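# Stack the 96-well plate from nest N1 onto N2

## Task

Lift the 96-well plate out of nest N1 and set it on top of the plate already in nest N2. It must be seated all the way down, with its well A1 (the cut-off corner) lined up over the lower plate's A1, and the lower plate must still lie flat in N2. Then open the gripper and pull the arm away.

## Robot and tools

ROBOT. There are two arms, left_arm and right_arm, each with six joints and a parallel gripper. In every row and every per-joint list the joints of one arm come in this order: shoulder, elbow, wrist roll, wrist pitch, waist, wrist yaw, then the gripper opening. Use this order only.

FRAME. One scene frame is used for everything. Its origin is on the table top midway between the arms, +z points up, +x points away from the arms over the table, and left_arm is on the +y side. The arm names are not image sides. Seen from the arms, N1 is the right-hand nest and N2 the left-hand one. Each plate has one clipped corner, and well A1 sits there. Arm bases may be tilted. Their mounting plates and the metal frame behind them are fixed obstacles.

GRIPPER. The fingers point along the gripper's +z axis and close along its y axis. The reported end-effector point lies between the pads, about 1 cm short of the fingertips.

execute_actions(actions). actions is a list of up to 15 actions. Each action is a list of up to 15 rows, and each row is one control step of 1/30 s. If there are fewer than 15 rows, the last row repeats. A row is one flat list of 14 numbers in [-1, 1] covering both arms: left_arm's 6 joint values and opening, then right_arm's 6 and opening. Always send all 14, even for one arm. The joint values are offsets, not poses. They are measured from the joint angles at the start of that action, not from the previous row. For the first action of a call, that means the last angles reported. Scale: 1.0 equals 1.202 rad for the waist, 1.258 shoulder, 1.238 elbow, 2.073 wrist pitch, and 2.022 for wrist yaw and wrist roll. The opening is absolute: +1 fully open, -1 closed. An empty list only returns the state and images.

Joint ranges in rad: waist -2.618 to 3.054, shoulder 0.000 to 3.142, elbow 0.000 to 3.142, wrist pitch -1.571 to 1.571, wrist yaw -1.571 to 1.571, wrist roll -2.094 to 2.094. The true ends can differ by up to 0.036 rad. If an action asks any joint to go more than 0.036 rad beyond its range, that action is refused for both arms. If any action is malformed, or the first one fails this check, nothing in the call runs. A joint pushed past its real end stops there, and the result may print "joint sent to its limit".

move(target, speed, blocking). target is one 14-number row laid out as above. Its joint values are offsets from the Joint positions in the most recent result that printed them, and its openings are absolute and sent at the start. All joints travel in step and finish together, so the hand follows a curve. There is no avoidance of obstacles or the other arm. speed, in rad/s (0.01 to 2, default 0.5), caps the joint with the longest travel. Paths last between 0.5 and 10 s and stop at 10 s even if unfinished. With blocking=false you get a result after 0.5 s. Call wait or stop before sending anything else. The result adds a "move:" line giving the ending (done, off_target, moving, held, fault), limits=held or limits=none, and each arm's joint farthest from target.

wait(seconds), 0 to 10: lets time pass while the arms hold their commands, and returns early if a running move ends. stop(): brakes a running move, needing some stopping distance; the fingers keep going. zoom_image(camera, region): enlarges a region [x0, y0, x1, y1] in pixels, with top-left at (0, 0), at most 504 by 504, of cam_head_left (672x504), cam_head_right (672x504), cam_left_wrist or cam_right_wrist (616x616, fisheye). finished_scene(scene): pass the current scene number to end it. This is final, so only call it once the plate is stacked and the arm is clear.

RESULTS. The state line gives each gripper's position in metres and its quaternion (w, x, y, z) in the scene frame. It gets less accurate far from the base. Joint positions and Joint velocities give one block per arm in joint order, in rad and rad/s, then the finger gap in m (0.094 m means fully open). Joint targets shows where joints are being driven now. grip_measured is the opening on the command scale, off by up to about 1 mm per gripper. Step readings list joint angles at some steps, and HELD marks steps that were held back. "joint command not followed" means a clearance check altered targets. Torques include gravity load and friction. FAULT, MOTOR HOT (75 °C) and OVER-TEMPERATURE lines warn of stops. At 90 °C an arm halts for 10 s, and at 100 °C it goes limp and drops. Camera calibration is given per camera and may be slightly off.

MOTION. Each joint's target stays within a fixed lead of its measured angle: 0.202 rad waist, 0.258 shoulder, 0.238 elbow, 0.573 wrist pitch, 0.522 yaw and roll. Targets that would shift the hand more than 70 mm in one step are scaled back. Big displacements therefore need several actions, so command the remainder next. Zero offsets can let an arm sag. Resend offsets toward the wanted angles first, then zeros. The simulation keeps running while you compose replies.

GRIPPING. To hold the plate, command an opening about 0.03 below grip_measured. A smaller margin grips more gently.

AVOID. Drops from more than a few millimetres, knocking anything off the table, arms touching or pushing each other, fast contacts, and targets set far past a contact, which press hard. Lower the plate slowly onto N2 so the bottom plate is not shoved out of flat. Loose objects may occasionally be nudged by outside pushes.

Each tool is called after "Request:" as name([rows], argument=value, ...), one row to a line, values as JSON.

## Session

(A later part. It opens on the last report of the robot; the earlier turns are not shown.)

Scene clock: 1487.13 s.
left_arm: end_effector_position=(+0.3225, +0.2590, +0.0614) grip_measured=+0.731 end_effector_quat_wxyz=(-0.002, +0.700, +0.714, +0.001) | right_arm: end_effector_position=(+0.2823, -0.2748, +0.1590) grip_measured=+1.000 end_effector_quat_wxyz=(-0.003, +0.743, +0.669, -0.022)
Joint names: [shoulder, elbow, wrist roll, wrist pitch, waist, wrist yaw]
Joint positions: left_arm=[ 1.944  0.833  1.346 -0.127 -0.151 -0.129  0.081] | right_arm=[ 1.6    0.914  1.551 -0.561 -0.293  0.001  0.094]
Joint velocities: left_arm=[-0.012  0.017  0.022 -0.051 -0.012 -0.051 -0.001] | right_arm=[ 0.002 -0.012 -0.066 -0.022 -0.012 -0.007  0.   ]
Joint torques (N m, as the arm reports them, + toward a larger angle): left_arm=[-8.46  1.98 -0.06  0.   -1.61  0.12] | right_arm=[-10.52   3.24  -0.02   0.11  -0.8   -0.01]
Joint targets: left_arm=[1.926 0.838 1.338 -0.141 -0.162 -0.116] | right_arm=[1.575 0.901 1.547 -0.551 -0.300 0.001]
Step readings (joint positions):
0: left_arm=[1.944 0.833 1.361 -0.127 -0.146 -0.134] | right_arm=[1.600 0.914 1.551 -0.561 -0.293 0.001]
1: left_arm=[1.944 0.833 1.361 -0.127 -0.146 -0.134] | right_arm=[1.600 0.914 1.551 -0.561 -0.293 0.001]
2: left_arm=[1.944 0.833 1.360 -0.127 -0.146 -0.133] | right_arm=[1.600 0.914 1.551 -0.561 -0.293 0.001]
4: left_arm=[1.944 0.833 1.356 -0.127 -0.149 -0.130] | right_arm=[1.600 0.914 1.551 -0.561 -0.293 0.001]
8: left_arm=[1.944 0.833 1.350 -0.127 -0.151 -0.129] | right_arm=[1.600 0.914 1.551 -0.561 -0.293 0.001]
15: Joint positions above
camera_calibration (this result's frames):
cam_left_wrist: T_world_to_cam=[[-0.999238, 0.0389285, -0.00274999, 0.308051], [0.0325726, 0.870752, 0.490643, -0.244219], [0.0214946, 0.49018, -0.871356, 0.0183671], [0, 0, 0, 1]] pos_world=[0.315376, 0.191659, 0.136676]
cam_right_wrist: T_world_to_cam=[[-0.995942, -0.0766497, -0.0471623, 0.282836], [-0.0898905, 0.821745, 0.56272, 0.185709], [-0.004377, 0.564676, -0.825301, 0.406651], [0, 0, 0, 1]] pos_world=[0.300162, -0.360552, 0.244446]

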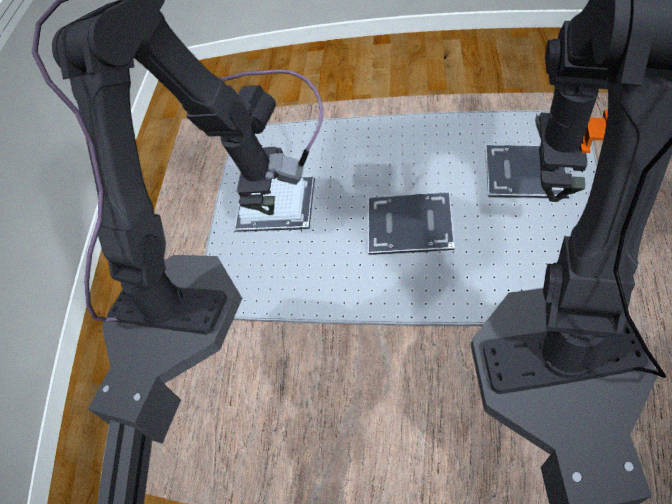

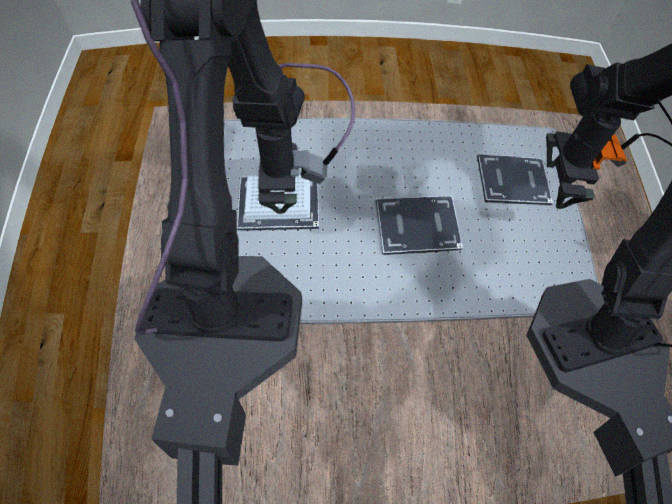

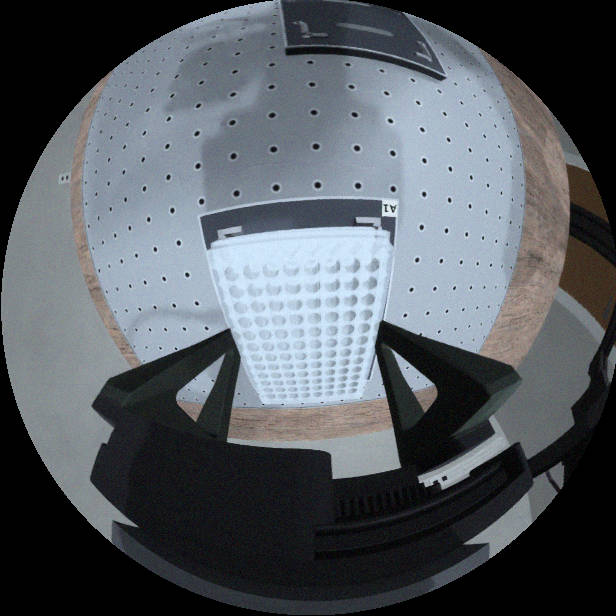

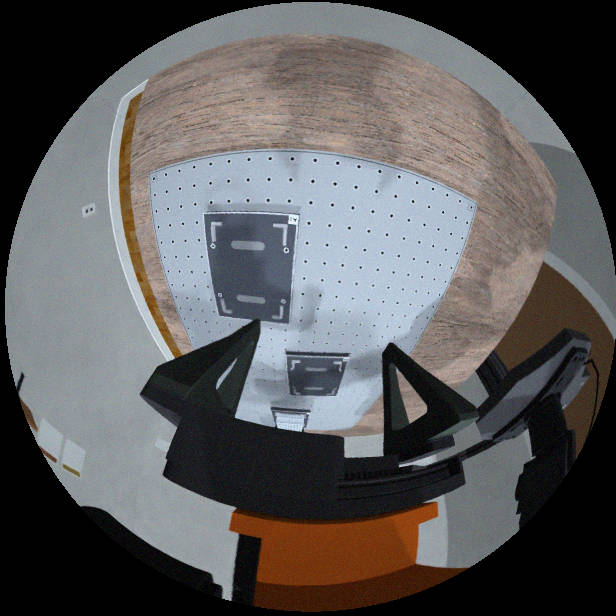

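Request:
execute_actions([
  [[0.004,0.004,-0.005,0.002,-0.007,0.005,0.70,-0.0199,-0.0105,-0.002,0.0048,-0.0058,0,1],[0.015,0.004,-0.006,0.006,-0.006,0.004,0.70,-0.0199,-0.0105,-0.002,0.0048,-0.0058,0,1],[0.017,0.004,-0.006,0.008,-0.006,0.004,0.70,-0.0199,-0.0105,-0.002,0.0048,-0.0058,0,1],[0.014,0.004,-0.0055,0.009,-0.006,0.004,0.70,-0.0199,-0.0105,-0.002,0.0048,-0.0058,0,1],[0.010,0.004,-0.0055,0.0097,-0.006,0.004,0.70,-0.0199,-0.0105,-0.002,0.0048,-0.0058,0,1],[0.008,0.004,-0.0055,0.0101,-0.006,0.004,0.70,-0.0199,-0.0105,-0.002,0.0048,-0.0058,0,1],[0.0065,0.004,-0.0055,0.0101,-0.006,0.004,0.70,-0.0199,-0.0105,-0.002,0.0048,-0.0058,0,1]],
])

Scene clock: 1536.90 s.
left_arm: end_effector_position=(+0.3231, +0.2586, +0.0593) grip_measured=+0.731 end_effector_quat_wxyz=(-0.000, +0.698, +0.716, +0.002) | right_arm: end_effector_position=(+0.2823, -0.2748, +0.1590) grip_measured=+1.000 end_effector_quat_wxyz=(-0.003, +0.743, +0.669, -0.022)
Joint names: [shoulder, elbow, wrist roll, wrist pitch, waist, wrist yaw]
Joint positions: left_arm=[ 1.952  0.833  1.341 -0.115 -0.151 -0.129  0.081] | right_arm=[ 1.6    0.914  1.551 -0.561 -0.293  0.001  0.094]
Joint velocities: left_arm=[-0.007 -0.017 -0.051  0.037 -0.012 -0.007  0.001] | right_arm=[-0.022 -0.012 -0.037  0.037  0.002 -0.007  0.   ]
Joint torques (N m, as the arm reports them, + toward a larger angle): left_arm=[-7.21  1.95 -0.05  0.22 -1.36  0.08] | right_arm=[-10.52   3.21  -0.03   0.11  -0.73  -0.02]
Joint targets: left_arm=[1.952 0.838 1.335 -0.106 -0.158 -0.120] | right_arm=[1.575 0.901 1.547 -0.551 -0.300 0.001]
Step readings (joint positions):
0: left_arm=[1.944 0.833 1.345 -0.127 -0.151 -0.129] | right_arm=[1.600 0.914 1.551 -0.561 -0.293 0.001]
1: left_arm=[1.944 0.833 1.345 -0.127 -0.151 -0.129] | right_arm=[1.600 0.914 1.551 -0.561 -0.293 0.001]
2: left_arm=[1.945 0.833 1.344 -0.126 -0.151 -0.129] | right_arm=[1.600 0.914 1.551 -0.561 -0.293 0.001]
4: left_arm=[1.950 0.833 1.343 -0.120 -0.151 -0.129] | right_arm=[1.600 0.914 1.551 -0.561 -0.293 0.001]
8: left_arm=[1.952 0.833 1.342 -0.117 -0.151 -0.129] | right_arm=[1.600 0.914 1.551 -0.561 -0.293 0.001]
15: Joint positions above
camera_calibration (this result's frames):
cam_left_wrist: T_world_to_cam=[[-0.999418, 0.033492, -0.00649702, 0.310313], [0.0260122, 0.871287, 0.490083, -0.240807], [0.0220746, 0.489629, -0.871651, 0.0166229], [0, 0, 0, 1]] pos_world=[0.31603, 0.19128, 0.134521]
cam_right_wrist: T_world_to_cam=[[-0.995942, -0.0766497, -0.0471623, 0.282836], [-0.0898905, 0.821745, 0.56272, 0.185709], [-0.004377, 0.564676, -0.825301, 0.406651], [0, 0, 0, 1]] pos_world=[0.300162, -0.360552, 0.244446]

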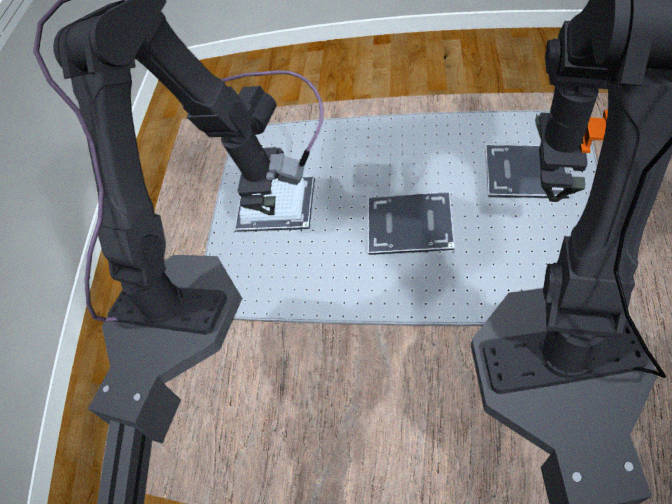

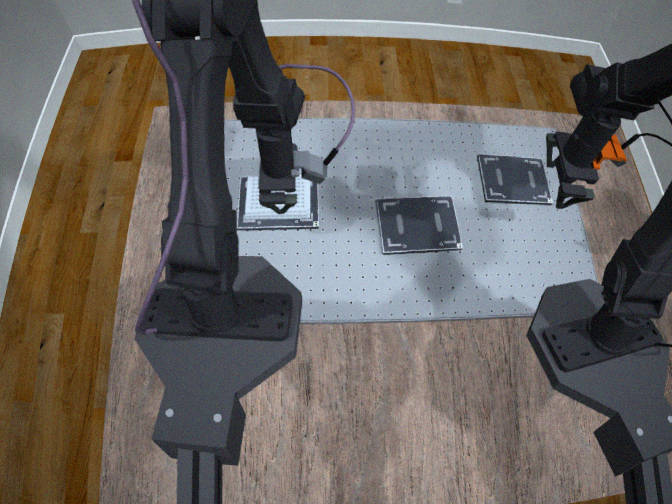

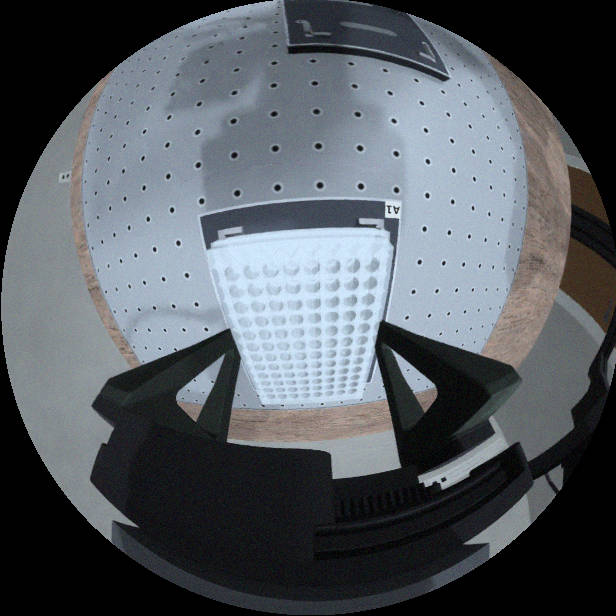

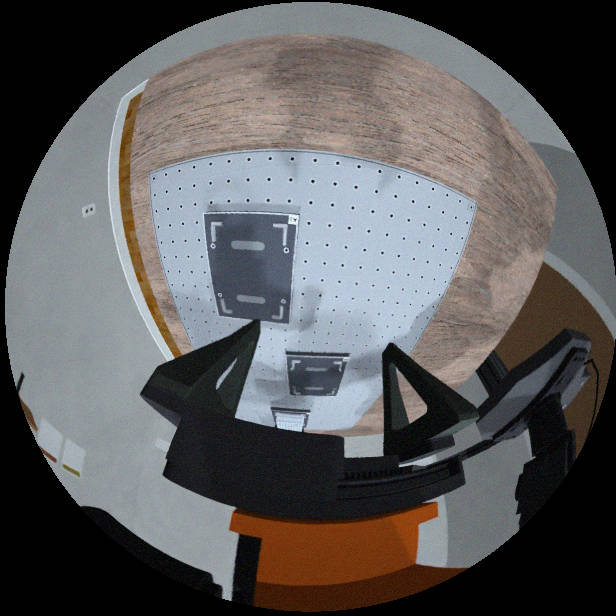

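Request:
zoom_image(camera="cam_left_wrist", region=[350, 205, 400, 255])

Request:
zoom_image(camera="cam_left_wrist", region=[200, 220, 250, 270])

Request:
zoom_image(camera="cam_left_wrist", region=[285, 210, 335, 260])

Region (350, 205, 400, 255) of cam_left_wrist's 616x616 image, scaled by 10.080, with more detail than that image has.

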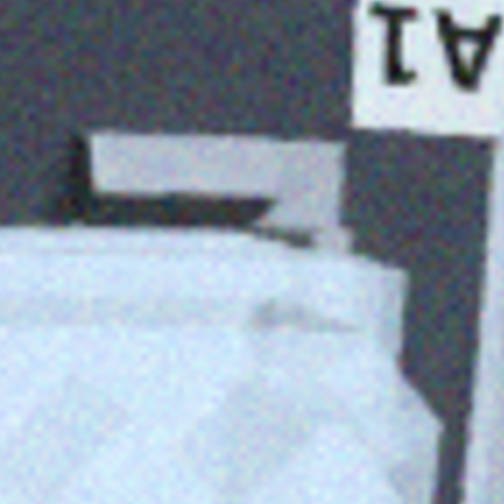

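Region (200, 220, 250, 270) of cam_left_wrist's 616x616 image, scaled by 10.080, with more detail than that image has.

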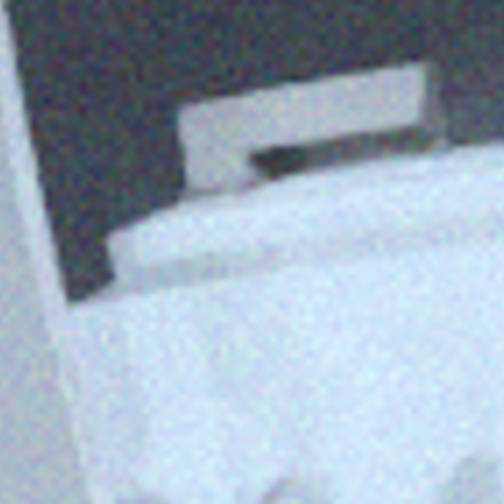

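Region (285, 210, 335, 260) of cam_left_wrist's 616x616 image, scaled by 10.080, with more detail than that image has.

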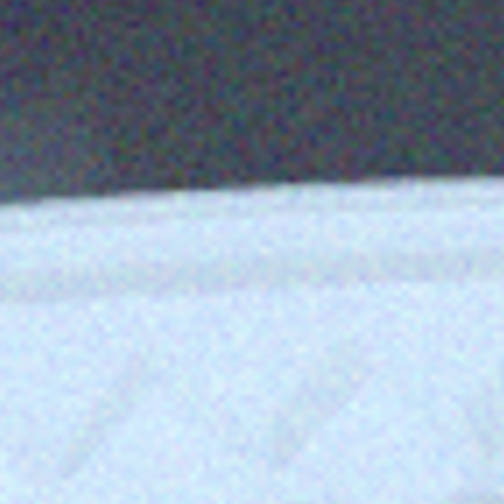

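Request:
execute_actions([
  [[0.004,0.004,-0.002,0.004,-0.006,0.004,0.70,-0.0199,-0.0105,-0.002,0.0048,-0.0058,0,1],[0.015,0.004,-0.001,0.006,-0.006,0.004,0.70,-0.0199,-0.0105,-0.002,0.0048,-0.0058,0,1],[0.017,0.004,-0.001,0.008,-0.006,0.004,0.70,-0.0199,-0.0105,-0.002,0.0048,-0.0058,0,1],[0.014,0.004,-0.001,0.008,-0.006,0.004,0.70,-0.0199,-0.0105,-0.002,0.0048,-0.0058,0,1],[0.010,0.004,-0.001,0.0075,-0.006,0.004,0.70,-0.0199,-0.0105,-0.002,0.0048,-0.0058,0,1],[0.008,0.004,-0.001,0.007,-0.006,0.004,0.70,-0.0199,-0.0105,-0.002,0.0048,-0.0058,0,1],[0.007,0.004,-0.001,0.007,-0.006,0.004,0.70,-0.0199,-0.0105,-0.002,0.0048,-0.0058,0,1]],
])

Scene clock: 1555.43 s.
left_arm: end_effector_position=(+0.3228, +0.2585, +0.0576) grip_measured=+0.731 end_effector_quat_wxyz=(-0.001, +0.698, +0.716, +0.002) | right_arm: end_effector_position=(+0.2823, -0.2748, +0.1590) grip_measured=+1.000 end_effector_quat_wxyz=(-0.003, +0.743, +0.669, -0.022)
Joint names: [shoulder, elbow, wrist roll, wrist pitch, waist, wrist yaw]
Joint positions: left_arm=[ 1.959  0.833  1.341 -0.108 -0.151 -0.129  0.081] | right_arm=[ 1.6    0.914  1.551 -0.561 -0.293  0.001  0.094]
Joint velocities: left_arm=[-0.012  0.002 -0.066 -0.081  0.012 -0.022 -0.   ] | right_arm=[ 0.012 -0.002 -0.007 -0.007  0.002 -0.037  0.   ]
Joint torques (N m, as the arm reports them, + toward a larger angle): left_arm=[-7.06  1.93 -0.01  0.22 -1.37  0.08] | right_arm=[-10.54   3.25  -0.02   0.11  -0.76  -0.01]
Joint targets: left_arm=[1.961 0.838 1.339 -0.100 -0.158 -0.121] | right_arm=[1.575 0.901 1.547 -0.551 -0.300 0.001]
Step readings (joint positions):
0: left_arm=[1.952 0.833 1.341 -0.115 -0.151 -0.129] | right_arm=[1.600 0.914 1.551 -0.561 -0.293 0.001]
1: left_arm=[1.952 0.833 1.341 -0.115 -0.151 -0.129] | right_arm=[1.600 0.914 1.551 -0.561 -0.293 0.001]
2: left_arm=[1.953 0.833 1.341 -0.114 -0.151 -0.129] | right_arm=[1.600 0.914 1.551 -0.561 -0.293 0.001]
4: left_arm=[1.958 0.833 1.341 -0.109 -0.151 -0.129] | right_arm=[1.600 0.914 1.551 -0.561 -0.293 0.001]
8: left_arm=[1.959 0.833 1.341 -0.108 -0.151 -0.129] | right_arm=[1.600 0.914 1.551 -0.561 -0.293 0.001]
15: Joint positions above
camera_calibration (this result's frames):
cam_left_wrist: T_world_to_cam=[[-0.999417, 0.0334941, -0.00656199, 0.310035], [0.0259739, 0.871104, 0.490411, -0.239856], [0.0221421, 0.489955, -0.871467, 0.0150909], [0, 0, 0, 1]] pos_world=[0.31575, 0.191161, 0.132814]
cam_right_wrist: T_world_to_cam=[[-0.995942, -0.0766497, -0.0471623, 0.282836], [-0.0898905, 0.821745, 0.56272, 0.185709], [-0.004377, 0.564676, -0.825301, 0.406651], [0, 0, 0, 1]] pos_world=[0.300162, -0.360552, 0.244446]

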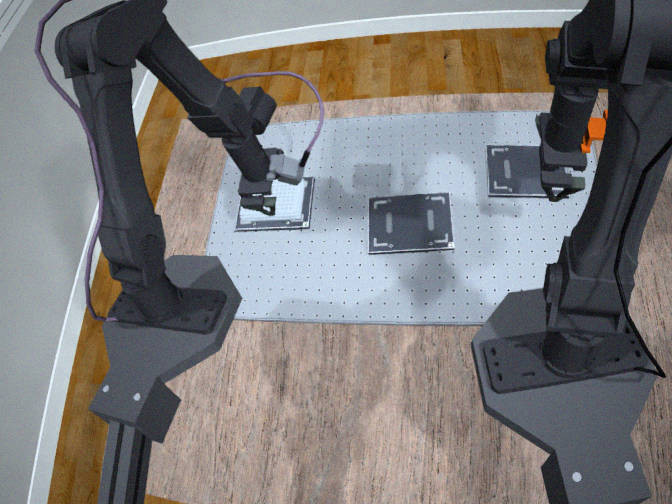

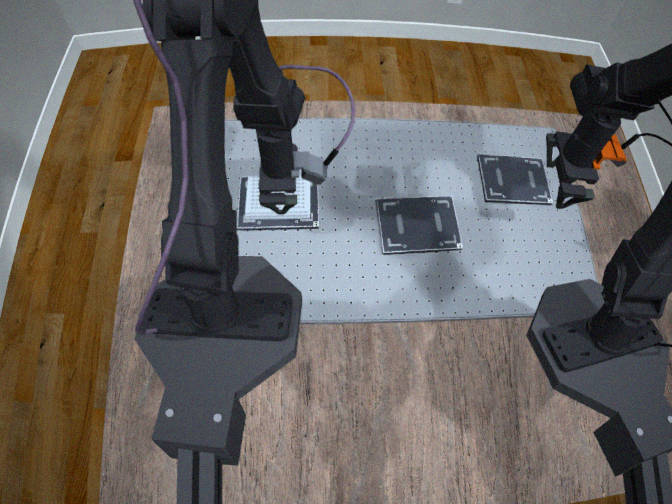

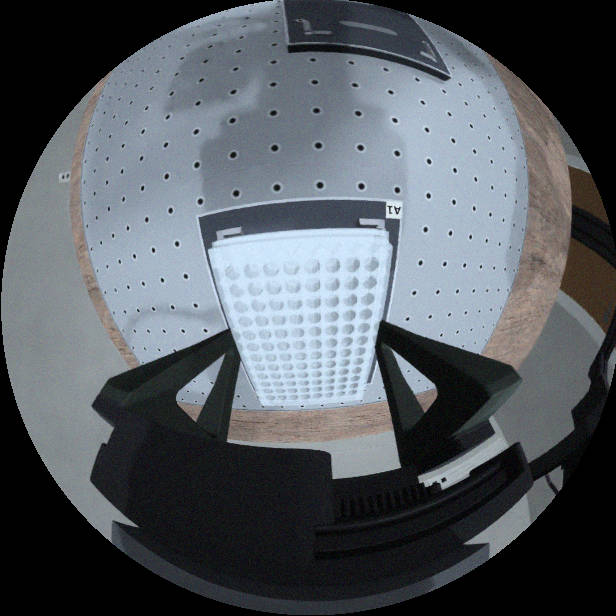

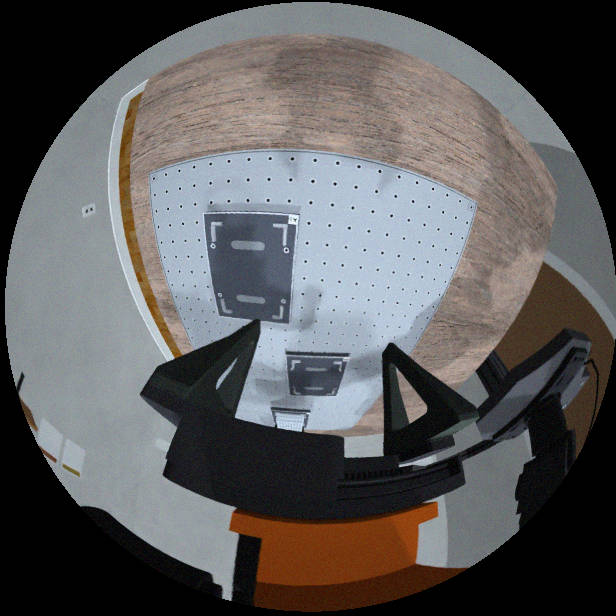

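Request:
execute_actions([
  [[0.0,0.004,-0.001,0.003,-0.005,0.004,0.72,-0.0199,-0.0105,-0.002,0.0048,-0.0058,0,1],[0.0,0.004,-0.001,0.002,-0.004,0.003,0.74,-0.0199,-0.0105,-0.002,0.0048,-0.0058,0,1],[-0.002,0.004,-0.001,0.001,-0.004,0.003,0.76,-0.0199,-0.0105,-0.002,0.0048,-0.0058,0,1],[-0.004,0.004,-0.001,0.0,-0.004,0.003,0.78,-0.0199,-0.0105,-0.002,0.0048,-0.0058,0,1],[-0.006,0.004,-0.001,0.0,-0.004,0.003,0.80,-0.0199,-0.0105,-0.002,0.0048,-0.0058,0,1],[-0.008,0.004,-0.001,-0.001,-0.004,0.003,0.80,-0.0199,-0.0105,-0.002,0.0048,-0.0058,0,1],[-0.010,0.004,-0.001,-0.002,-0.004,0.003,0.80,-0.0199,-0.0105,-0.002,0.0048,-0.0058,0,1],[-0.012,0.004,-0.001,-0.003,-0.004,0.003,0.80,-0.0199,-0.0105,-0.002,0.0048,-0.0058,0,1]],
])

Scene clock: 1565.53 s.
left_arm: end_effector_position=(+0.3229, +0.2585, +0.0576) grip_measured=+0.798 end_effector_quat_wxyz=(-0.000, +0.698, +0.716, +0.002) | right_arm: end_effector_position=(+0.2823, -0.2748, +0.1590) grip_measured=+1.000 end_effector_quat_wxyz=(-0.003, +0.743, +0.669, -0.022)
Joint names: [shoulder, elbow, wrist roll, wrist pitch, waist, wrist yaw]
Joint positions: left_arm=[ 1.959  0.833  1.341 -0.108 -0.151 -0.129  0.084] | right_arm=[ 1.6    0.914  1.551 -0.561 -0.293  0.001  0.094]
Joint velocities: left_arm=[ 0.012  0.012 -0.066 -0.081  0.012  0.007 -0.   ] | right_arm=[-0.002 -0.007  0.007 -0.022  0.017 -0.037  0.   ]
Joint torques (N m, as the arm reports them, + toward a larger angle): left_arm=[-8.27  1.93 -0.02  0.08 -1.21  0.06] | right_arm=[-10.51   3.27  -0.02   0.11  -0.76  -0.01]
Joint targets: left_arm=[1.944 0.838 1.339 -0.115 -0.156 -0.123] | right_arm=[1.575 0.901 1.547 -0.551 -0.300 0.001]
Step readings (joint positions):
0: left_arm=[1.959 0.833 1.341 -0.108 -0.151 -0.129] | right_arm=[1.600 0.914 1.551 -0.561 -0.293 0.001]
1: left_arm=[1.959 0.833 1.341 -0.108 -0.151 -0.129] | right_arm=[1.600 0.914 1.551 -0.561 -0.293 0.001]
2: left_arm=[1.959 0.833 1.341 -0.108 -0.151 -0.129] | right_arm=[1.600 0.914 1.551 -0.561 -0.293 0.001]
4: left_arm=[1.959 0.833 1.341 -0.108 -0.151 -0.129] | right_arm=[1.600 0.914 1.551 -0.561 -0.293 0.001]
8: left_arm=[1.959 0.833 1.341 -0.108 -0.151 -0.129] | right_arm=[1.600 0.914 1.551 -0.561 -0.293 0.001]
15: Joint positions above
camera_calibration (this result's frames):
cam_left_wrist: T_world_to_cam=[[-0.999416, 0.0334459, -0.00693492, 0.310162], [0.0257506, 0.871143, 0.490353, -0.239776], [0.0224416, 0.489889, -0.871496, 0.0150203], [0, 0, 0, 1]] pos_world=[0.315818, 0.191148, 0.132816]
cam_right_wrist: T_world_to_cam=[[-0.995942, -0.0766497, -0.0471623, 0.282836], [-0.0898905, 0.821745, 0.56272, 0.185709], [-0.004377, 0.564676, -0.825301, 0.406651], [0, 0, 0, 1]] pos_world=[0.300162, -0.360552, 0.244446]

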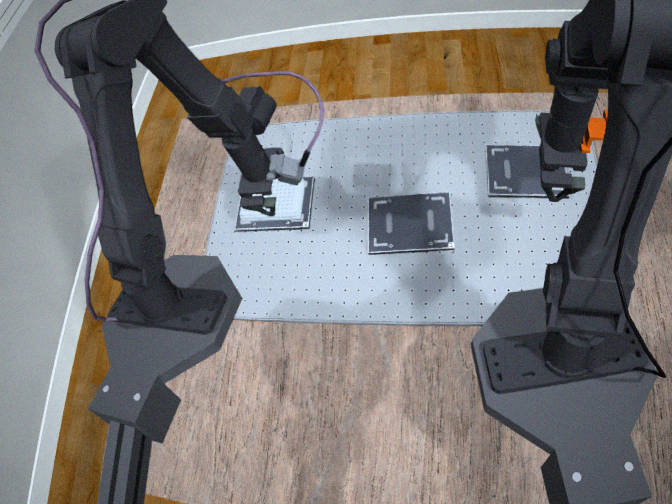

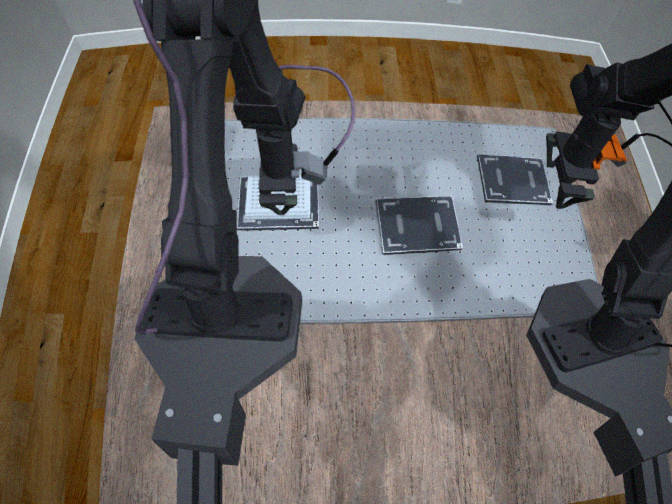

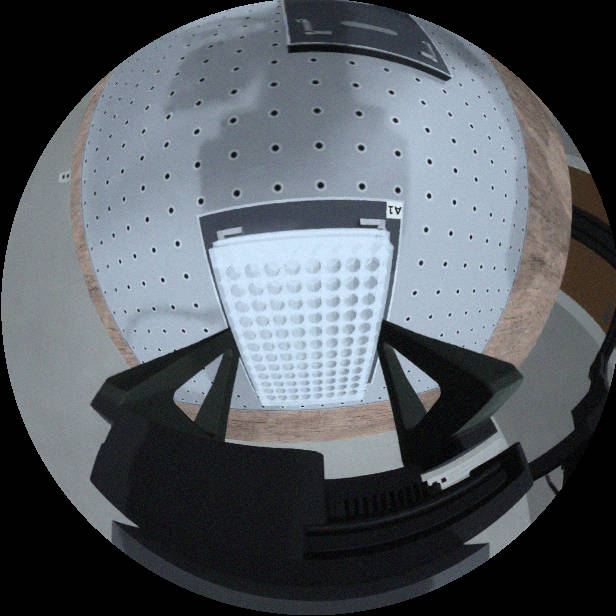

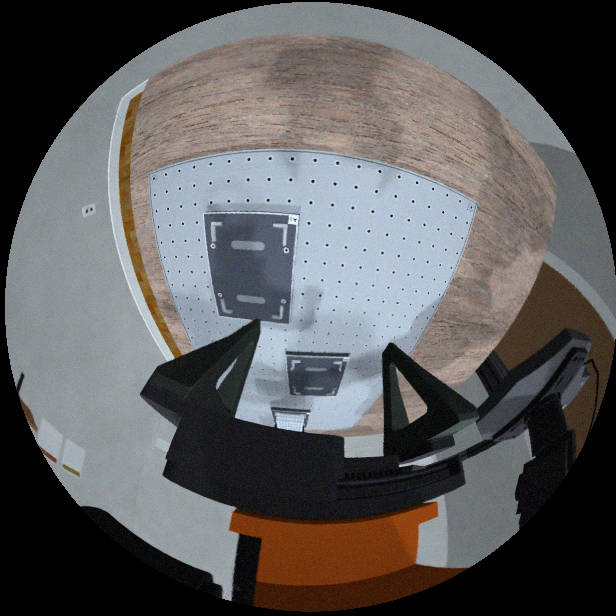

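Request:
execute_actions([
  [[-0.018,0.004,-0.001,-0.005,-0.004,0.003,0.80,-0.0199,-0.0105,-0.002,0.0048,-0.0058,0,1],[-0.021,0.004,-0.001,-0.007,-0.004,0.003,0.80,-0.0199,-0.0105,-0.002,0.0048,-0.0058,0,1],[-0.024,0.004,-0.001,-0.009,-0.004,0.003,0.80,-0.0199,-0.0105,-0.002,0.0048,-0.0058,0,1],[-0.0275,0.004,-0.001,-0.0115,-0.004,0.003,0.80,-0.0199,-0.0105,-0.002,0.0048,-0.0058,0,1],[-0.031,0.004,-0.001,-0.0139,-0.004,0.003,0.80,-0.0199,-0.0105,-0.002,0.0048,-0.0058,0,1],[-0.0345,0.004,-0.001,-0.0163,-0.004,0.003,0.80,-0.0199,-0.0105,-0.002,0.0048,-0.0058,0,1],[-0.038,0.004,-0.001,-0.0187,-0.004,0.003,0.80,-0.0199,-0.0105,-0.002,0.0048,-0.0058,0,1],[-0.0415,0.004,-0.001,-0.0211,-0.004,0.003,0.80,-0.0199,-0.0105,-0.002,0.0048,-0.0058,0,1],[-0.045,0.004,-0.001,-0.0235,-0.004,0.003,0.80,-0.0199,-0.0105,-0.002,0.0048,-0.0058,0,1],[-0.0485,0.004,-0.001,-0.0258,-0.004,0.003,0.80,-0.0199,-0.0105,-0.002,0.0048,-0.0058,0,1],[-0.052,0.004,-0.001,-0.0281,-0.004,0.003,0.80,-0.0199,-0.0105,-0.002,0.0048,-0.0058,0,1],[-0.0555,0.004,-0.001,-0.0304,-0.004,0.003,0.80,-0.0199,-0.0105,-0.002,0.0048,-0.0058,0,1],[-0.059,0.004,-0.001,-0.0327,-0.004,0.003,0.80,-0.0199,-0.0105,-0.002,0.0048,-0.0058,0,1],[-0.0625,0.004,-0.001,-0.035,-0.004,0.003,0.80,-0.0199,-0.0105,-0.002,0.0048,-0.0058,0,1],[-0.066,0.004,-0.001,-0.0373,-0.004,0.003,0.80,-0.0199,-0.0105,-0.002,0.0048,-0.0058,0,1]],
])

Scene clock: 1579.20 s.
left_arm: end_effector_position=(+0.3266, +0.2594, +0.0708) grip_measured=+0.798 end_effector_quat_wxyz=(+0.003, +0.698, +0.716, +0.004) | right_arm: end_effector_position=(+0.2823, -0.2748, +0.1590) grip_measured=+1.000 end_effector_quat_wxyz=(-0.003, +0.743, +0.669, -0.022)
Joint names: [shoulder, elbow, wrist roll, wrist pitch, waist, wrist yaw]
Joint positions: left_arm=[ 1.908  0.833  1.341 -0.151 -0.151 -0.129  0.084] | right_arm=[ 1.6    0.914  1.551 -0.561 -0.293  0.001  0.094]
Joint velocities: left_arm=[-0.134  0.007 -0.037 -0.125  0.002 -0.037 -0.001] | right_arm=[-0.002  0.007 -0.022 -0.007  0.002  0.007  0.   ]
Joint torques (N m, as the arm reports them, + toward a larger angle): left_arm=[-8.92  2.14 -0.01  0.04 -1.19  0.06] | right_arm=[-10.54   3.26  -0.03   0.11  -0.75  -0.01]
Joint targets: left_arm=[1.876 0.838 1.339 -0.185 -0.156 -0.123] | right_arm=[1.575 0.901 1.547 -0.551 -0.300 0.001]
Step readings (joint positions):
0: left_arm=[1.959 0.833 1.341 -0.108 -0.151 -0.129] | right_arm=[1.600 0.914 1.551 -0.561 -0.293 0.001]
1: left_arm=[1.959 0.833 1.341 -0.108 -0.151 -0.129] | right_arm=[1.600 0.914 1.551 -0.561 -0.293 0.001]
2: left_arm=[1.958 0.833 1.341 -0.108 -0.151 -0.129] | right_arm=[1.600 0.914 1.551 -0.561 -0.293 0.001]
4: left_arm=[1.955 0.833 1.341 -0.110 -0.151 -0.129] | right_arm=[1.600 0.914 1.551 -0.561 -0.293 0.001]
8: left_arm=[1.941 0.833 1.341 -0.123 -0.151 -0.129] | right_arm=[1.600 0.914 1.551 -0.561 -0.293 0.001]
15: Joint positions above
camera_calibration (this result's frames):
cam_left_wrist: T_world_to_cam=[[-0.999373, 0.032524, -0.0140197, 0.314661], [0.0215114, 0.871881, 0.489245, -0.245884], [0.0281358, 0.488637, -0.872033, 0.0244905], [0, 0, 0, 1]] pos_world=[0.319064, 0.19218, 0.146066]
cam_right_wrist: T_world_to_cam=[[-0.995942, -0.0766497, -0.0471623, 0.282836], [-0.0898905, 0.821745, 0.56272, 0.185709], [-0.004377, 0.564676, -0.825301, 0.406651], [0, 0, 0, 1]] pos_world=[0.300162, -0.360552, 0.244446]

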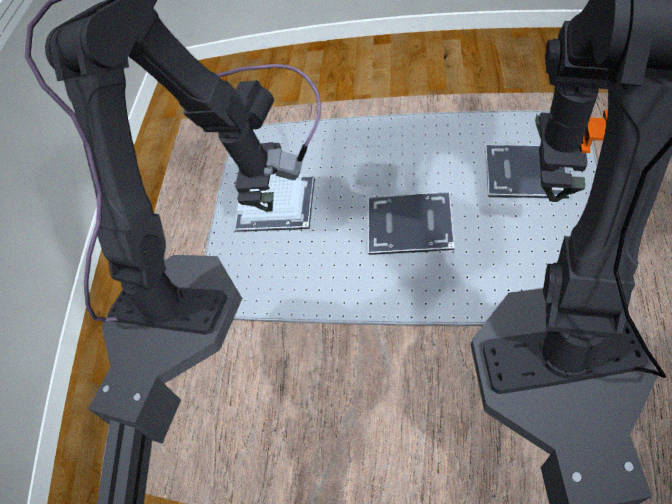

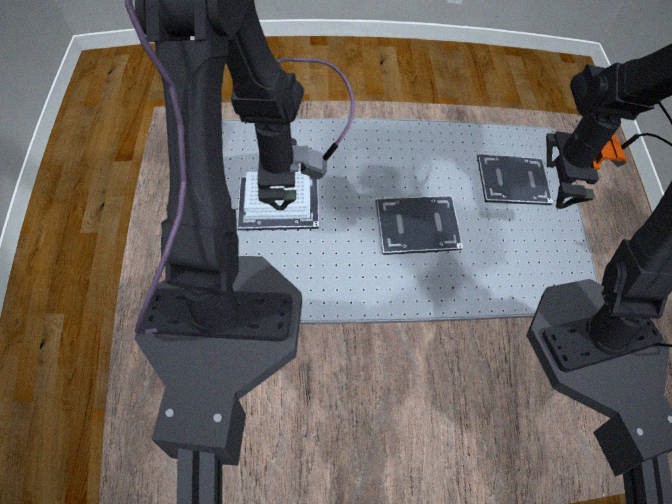

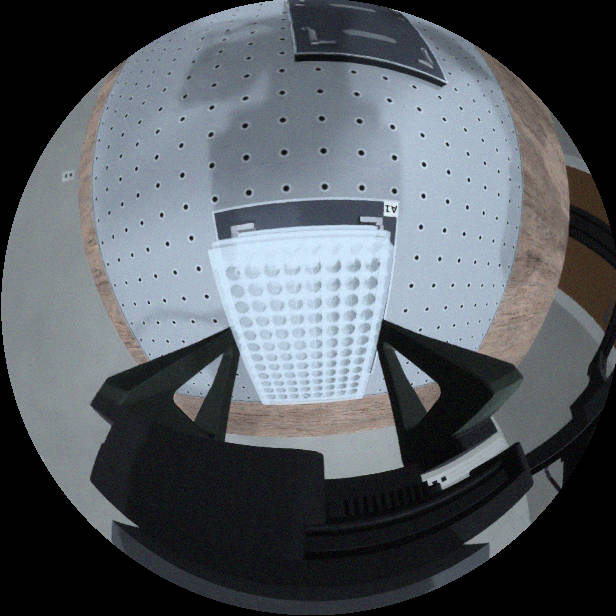

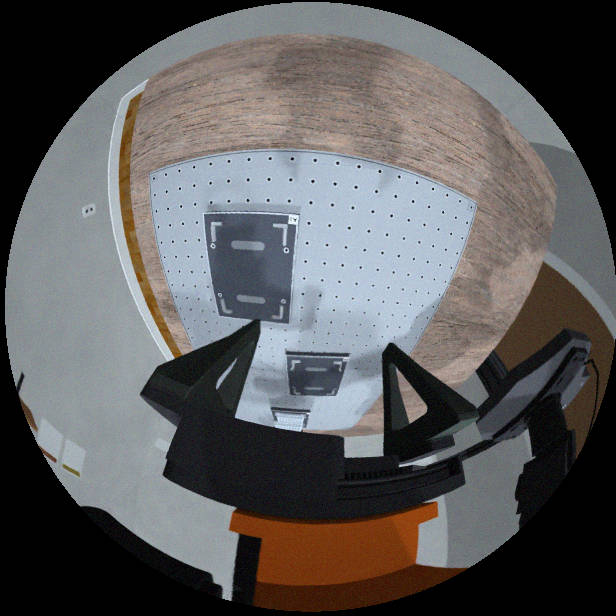

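Request:
zoom_image(camera="cam_left_wrist", region=[180, 190, 440, 420])

Request:
zoom_image(camera="cam_head_right", region=[215, 140, 345, 245])

Region (180, 190, 440, 420) of cam_left_wrist's 616x616 image, scaled by 1.938, with more detail than that image has; it fills the top 446 rows of this view, and the rest is white.

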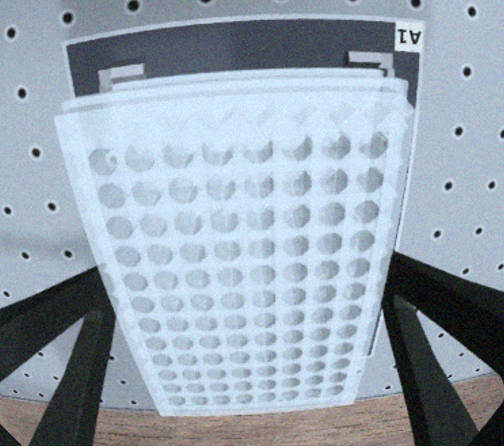

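Region (215, 140, 345, 245) of cam_head_right's 672x504 image, scaled by 3.877, with more detail than that image has; it fills the top 407 rows of this view, and the rest is white.

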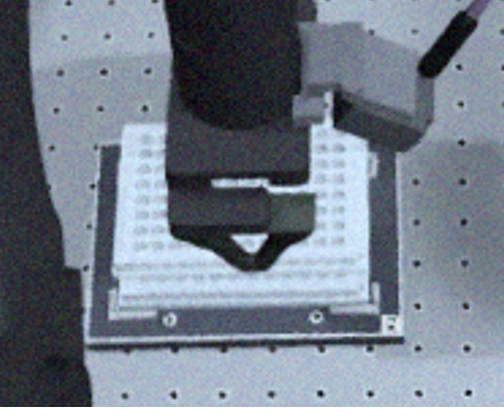

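Request:
zoom_image(camera="cam_left_wrist", region=[200, 290, 280, 400])

Request:
zoom_image(camera="cam_left_wrist", region=[340, 280, 420, 390])

Region (200, 290, 280, 400) of cam_left_wrist's 616x616 image, scaled by 4.582, with more detail than that image has; it fills the left 367 columns of this view, and the rest is white.

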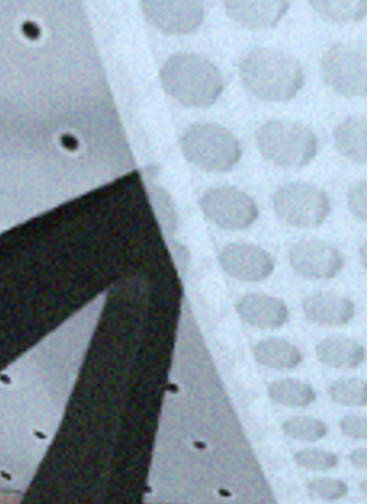

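Region (340, 280, 420, 390) of cam_left_wrist's 616x616 image, scaled by 4.582, with more detail than that image has; it fills the left 367 columns of this view, and the rest is white.

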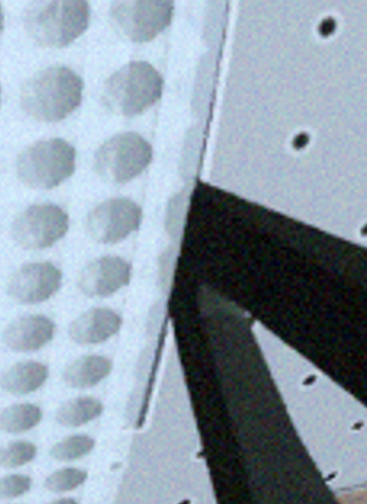

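Request:
zoom_image(camera="cam_left_wrist", region=[195, 190, 415, 290])

Request:
zoom_image(camera="cam_head_left", region=[215, 150, 335, 240])

Region (195, 190, 415, 290) of cam_left_wrist's 616x616 image, scaled by 2.291, with more detail than that image has; it fills the top 229 rows of this view, and the rest is white.

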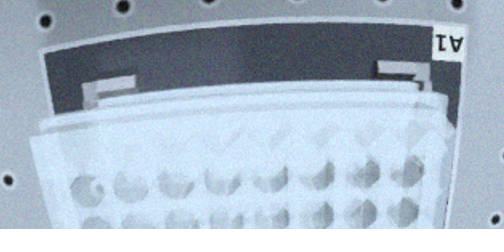

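Region (215, 150, 335, 240) of cam_head_left's 672x504 image, scaled by 4.200, with more detail than that image has; it fills the top 378 rows of this view, and the rest is white.

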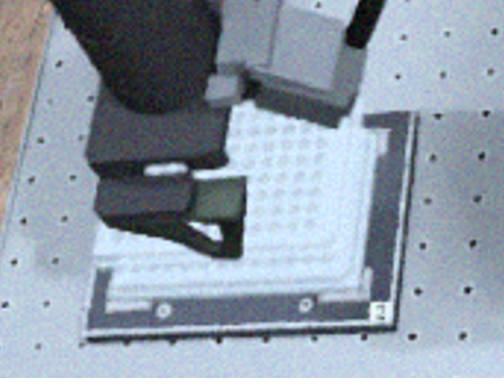

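Request:
execute_actions(actions=[])

Scene clock: 1640.87 s.
left_arm: end_effector_position=(+0.3243, +0.2602, +0.0732) grip_measured=+0.798 end_effector_quat_wxyz=(-0.002, +0.698, +0.716, +0.001) | right_arm: end_effector_position=(+0.2823, -0.2748, +0.1590) grip_measured=+1.000 end_effector_quat_wxyz=(-0.003, +0.743, +0.669, -0.022)
Joint names: [shoulder, elbow, wrist roll, wrist pitch, waist, wrist yaw]
Joint positions: left_arm=[ 1.899  0.833  1.341 -0.171 -0.151 -0.129  0.084] | right_arm=[ 1.6    0.914  1.551 -0.561 -0.293  0.001  0.094]
Joint velocities: left_arm=[-0.002 -0.027  0.007 -0.037 -0.002  0.022 -0.   ] | right_arm=[-0.007 -0.012 -0.066 -0.051 -0.017 -0.066  0.   ]
Joint torques (N m, as the arm reports them, + toward a larger angle): left_arm=[-8.72  2.19 -0.01  0.01 -1.18  0.06] | right_arm=[-10.53   3.23  -0.03   0.11  -0.76  -0.01]
Joint targets: left_arm=[1.876 0.838 1.339 -0.185 -0.156 -0.123] | right_arm=[1.575 0.901 1.547 -0.551 -0.300 0.001]
camera_calibration (this result's frames):
cam_left_wrist: T_world_to_cam=[[-0.99942, 0.033879, -0.00357842, 0.311268], [0.0277611, 0.870792, 0.490867, -0.249547], [0.0197461, 0.490483, -0.871227, 0.0284314], [0, 0, 0, 1]] pos_world=[0.317454, 0.192813, 0.148378]
cam_right_wrist: T_world_to_cam=[[-0.995942, -0.0766497, -0.0471623, 0.282836], [-0.0898905, 0.821745, 0.56272, 0.185709], [-0.004377, 0.564676, -0.825301, 0.406651], [0, 0, 0, 1]] pos_world=[0.300162, -0.360552, 0.244446]

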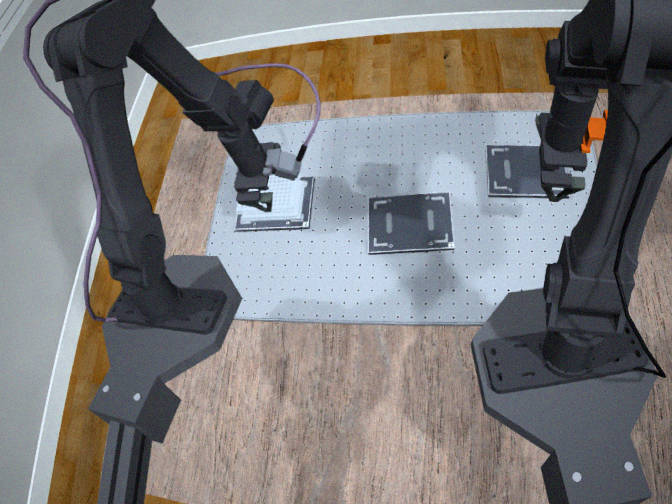

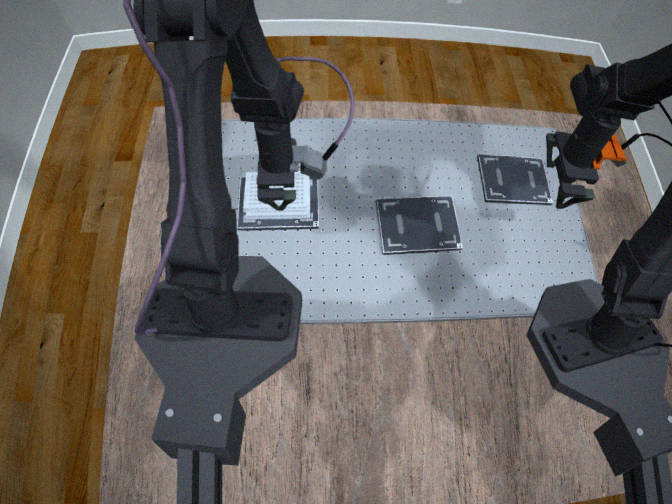

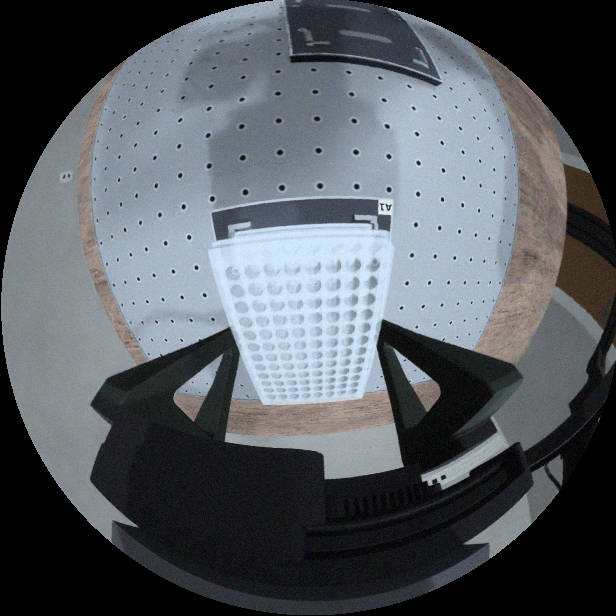

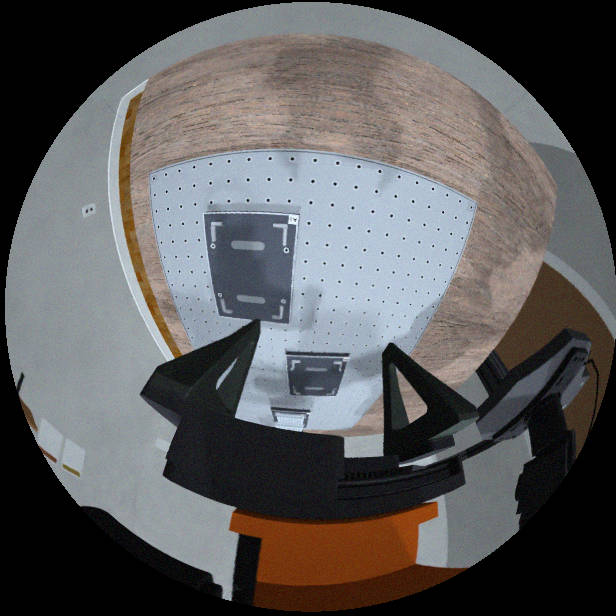

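Request:
zoom_image(camera="cam_left_wrist", region=[180, 190, 430, 420])

Request:
zoom_image(camera="cam_head_right", region=[210, 140, 350, 250])

Region (180, 190, 430, 420) of cam_left_wrist's 616x616 image, scaled by 2.016, with more detail than that image has; it fills the top 464 rows of this view, and the rest is white.

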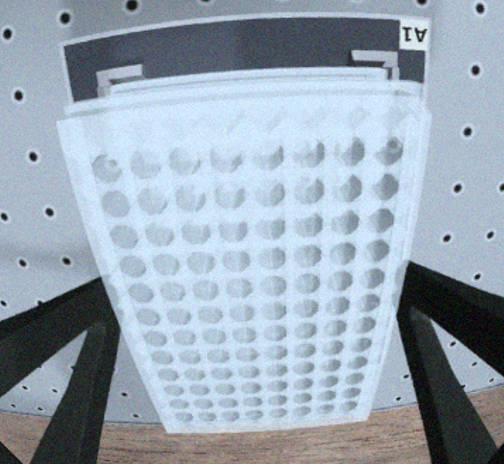

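Region (210, 140, 350, 250) of cam_head_right's 672x504 image, scaled by 3.600, with more detail than that image has; it fills the top 396 rows of this view, and the rest is white.

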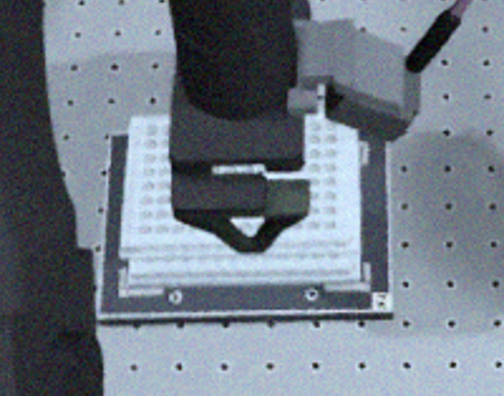

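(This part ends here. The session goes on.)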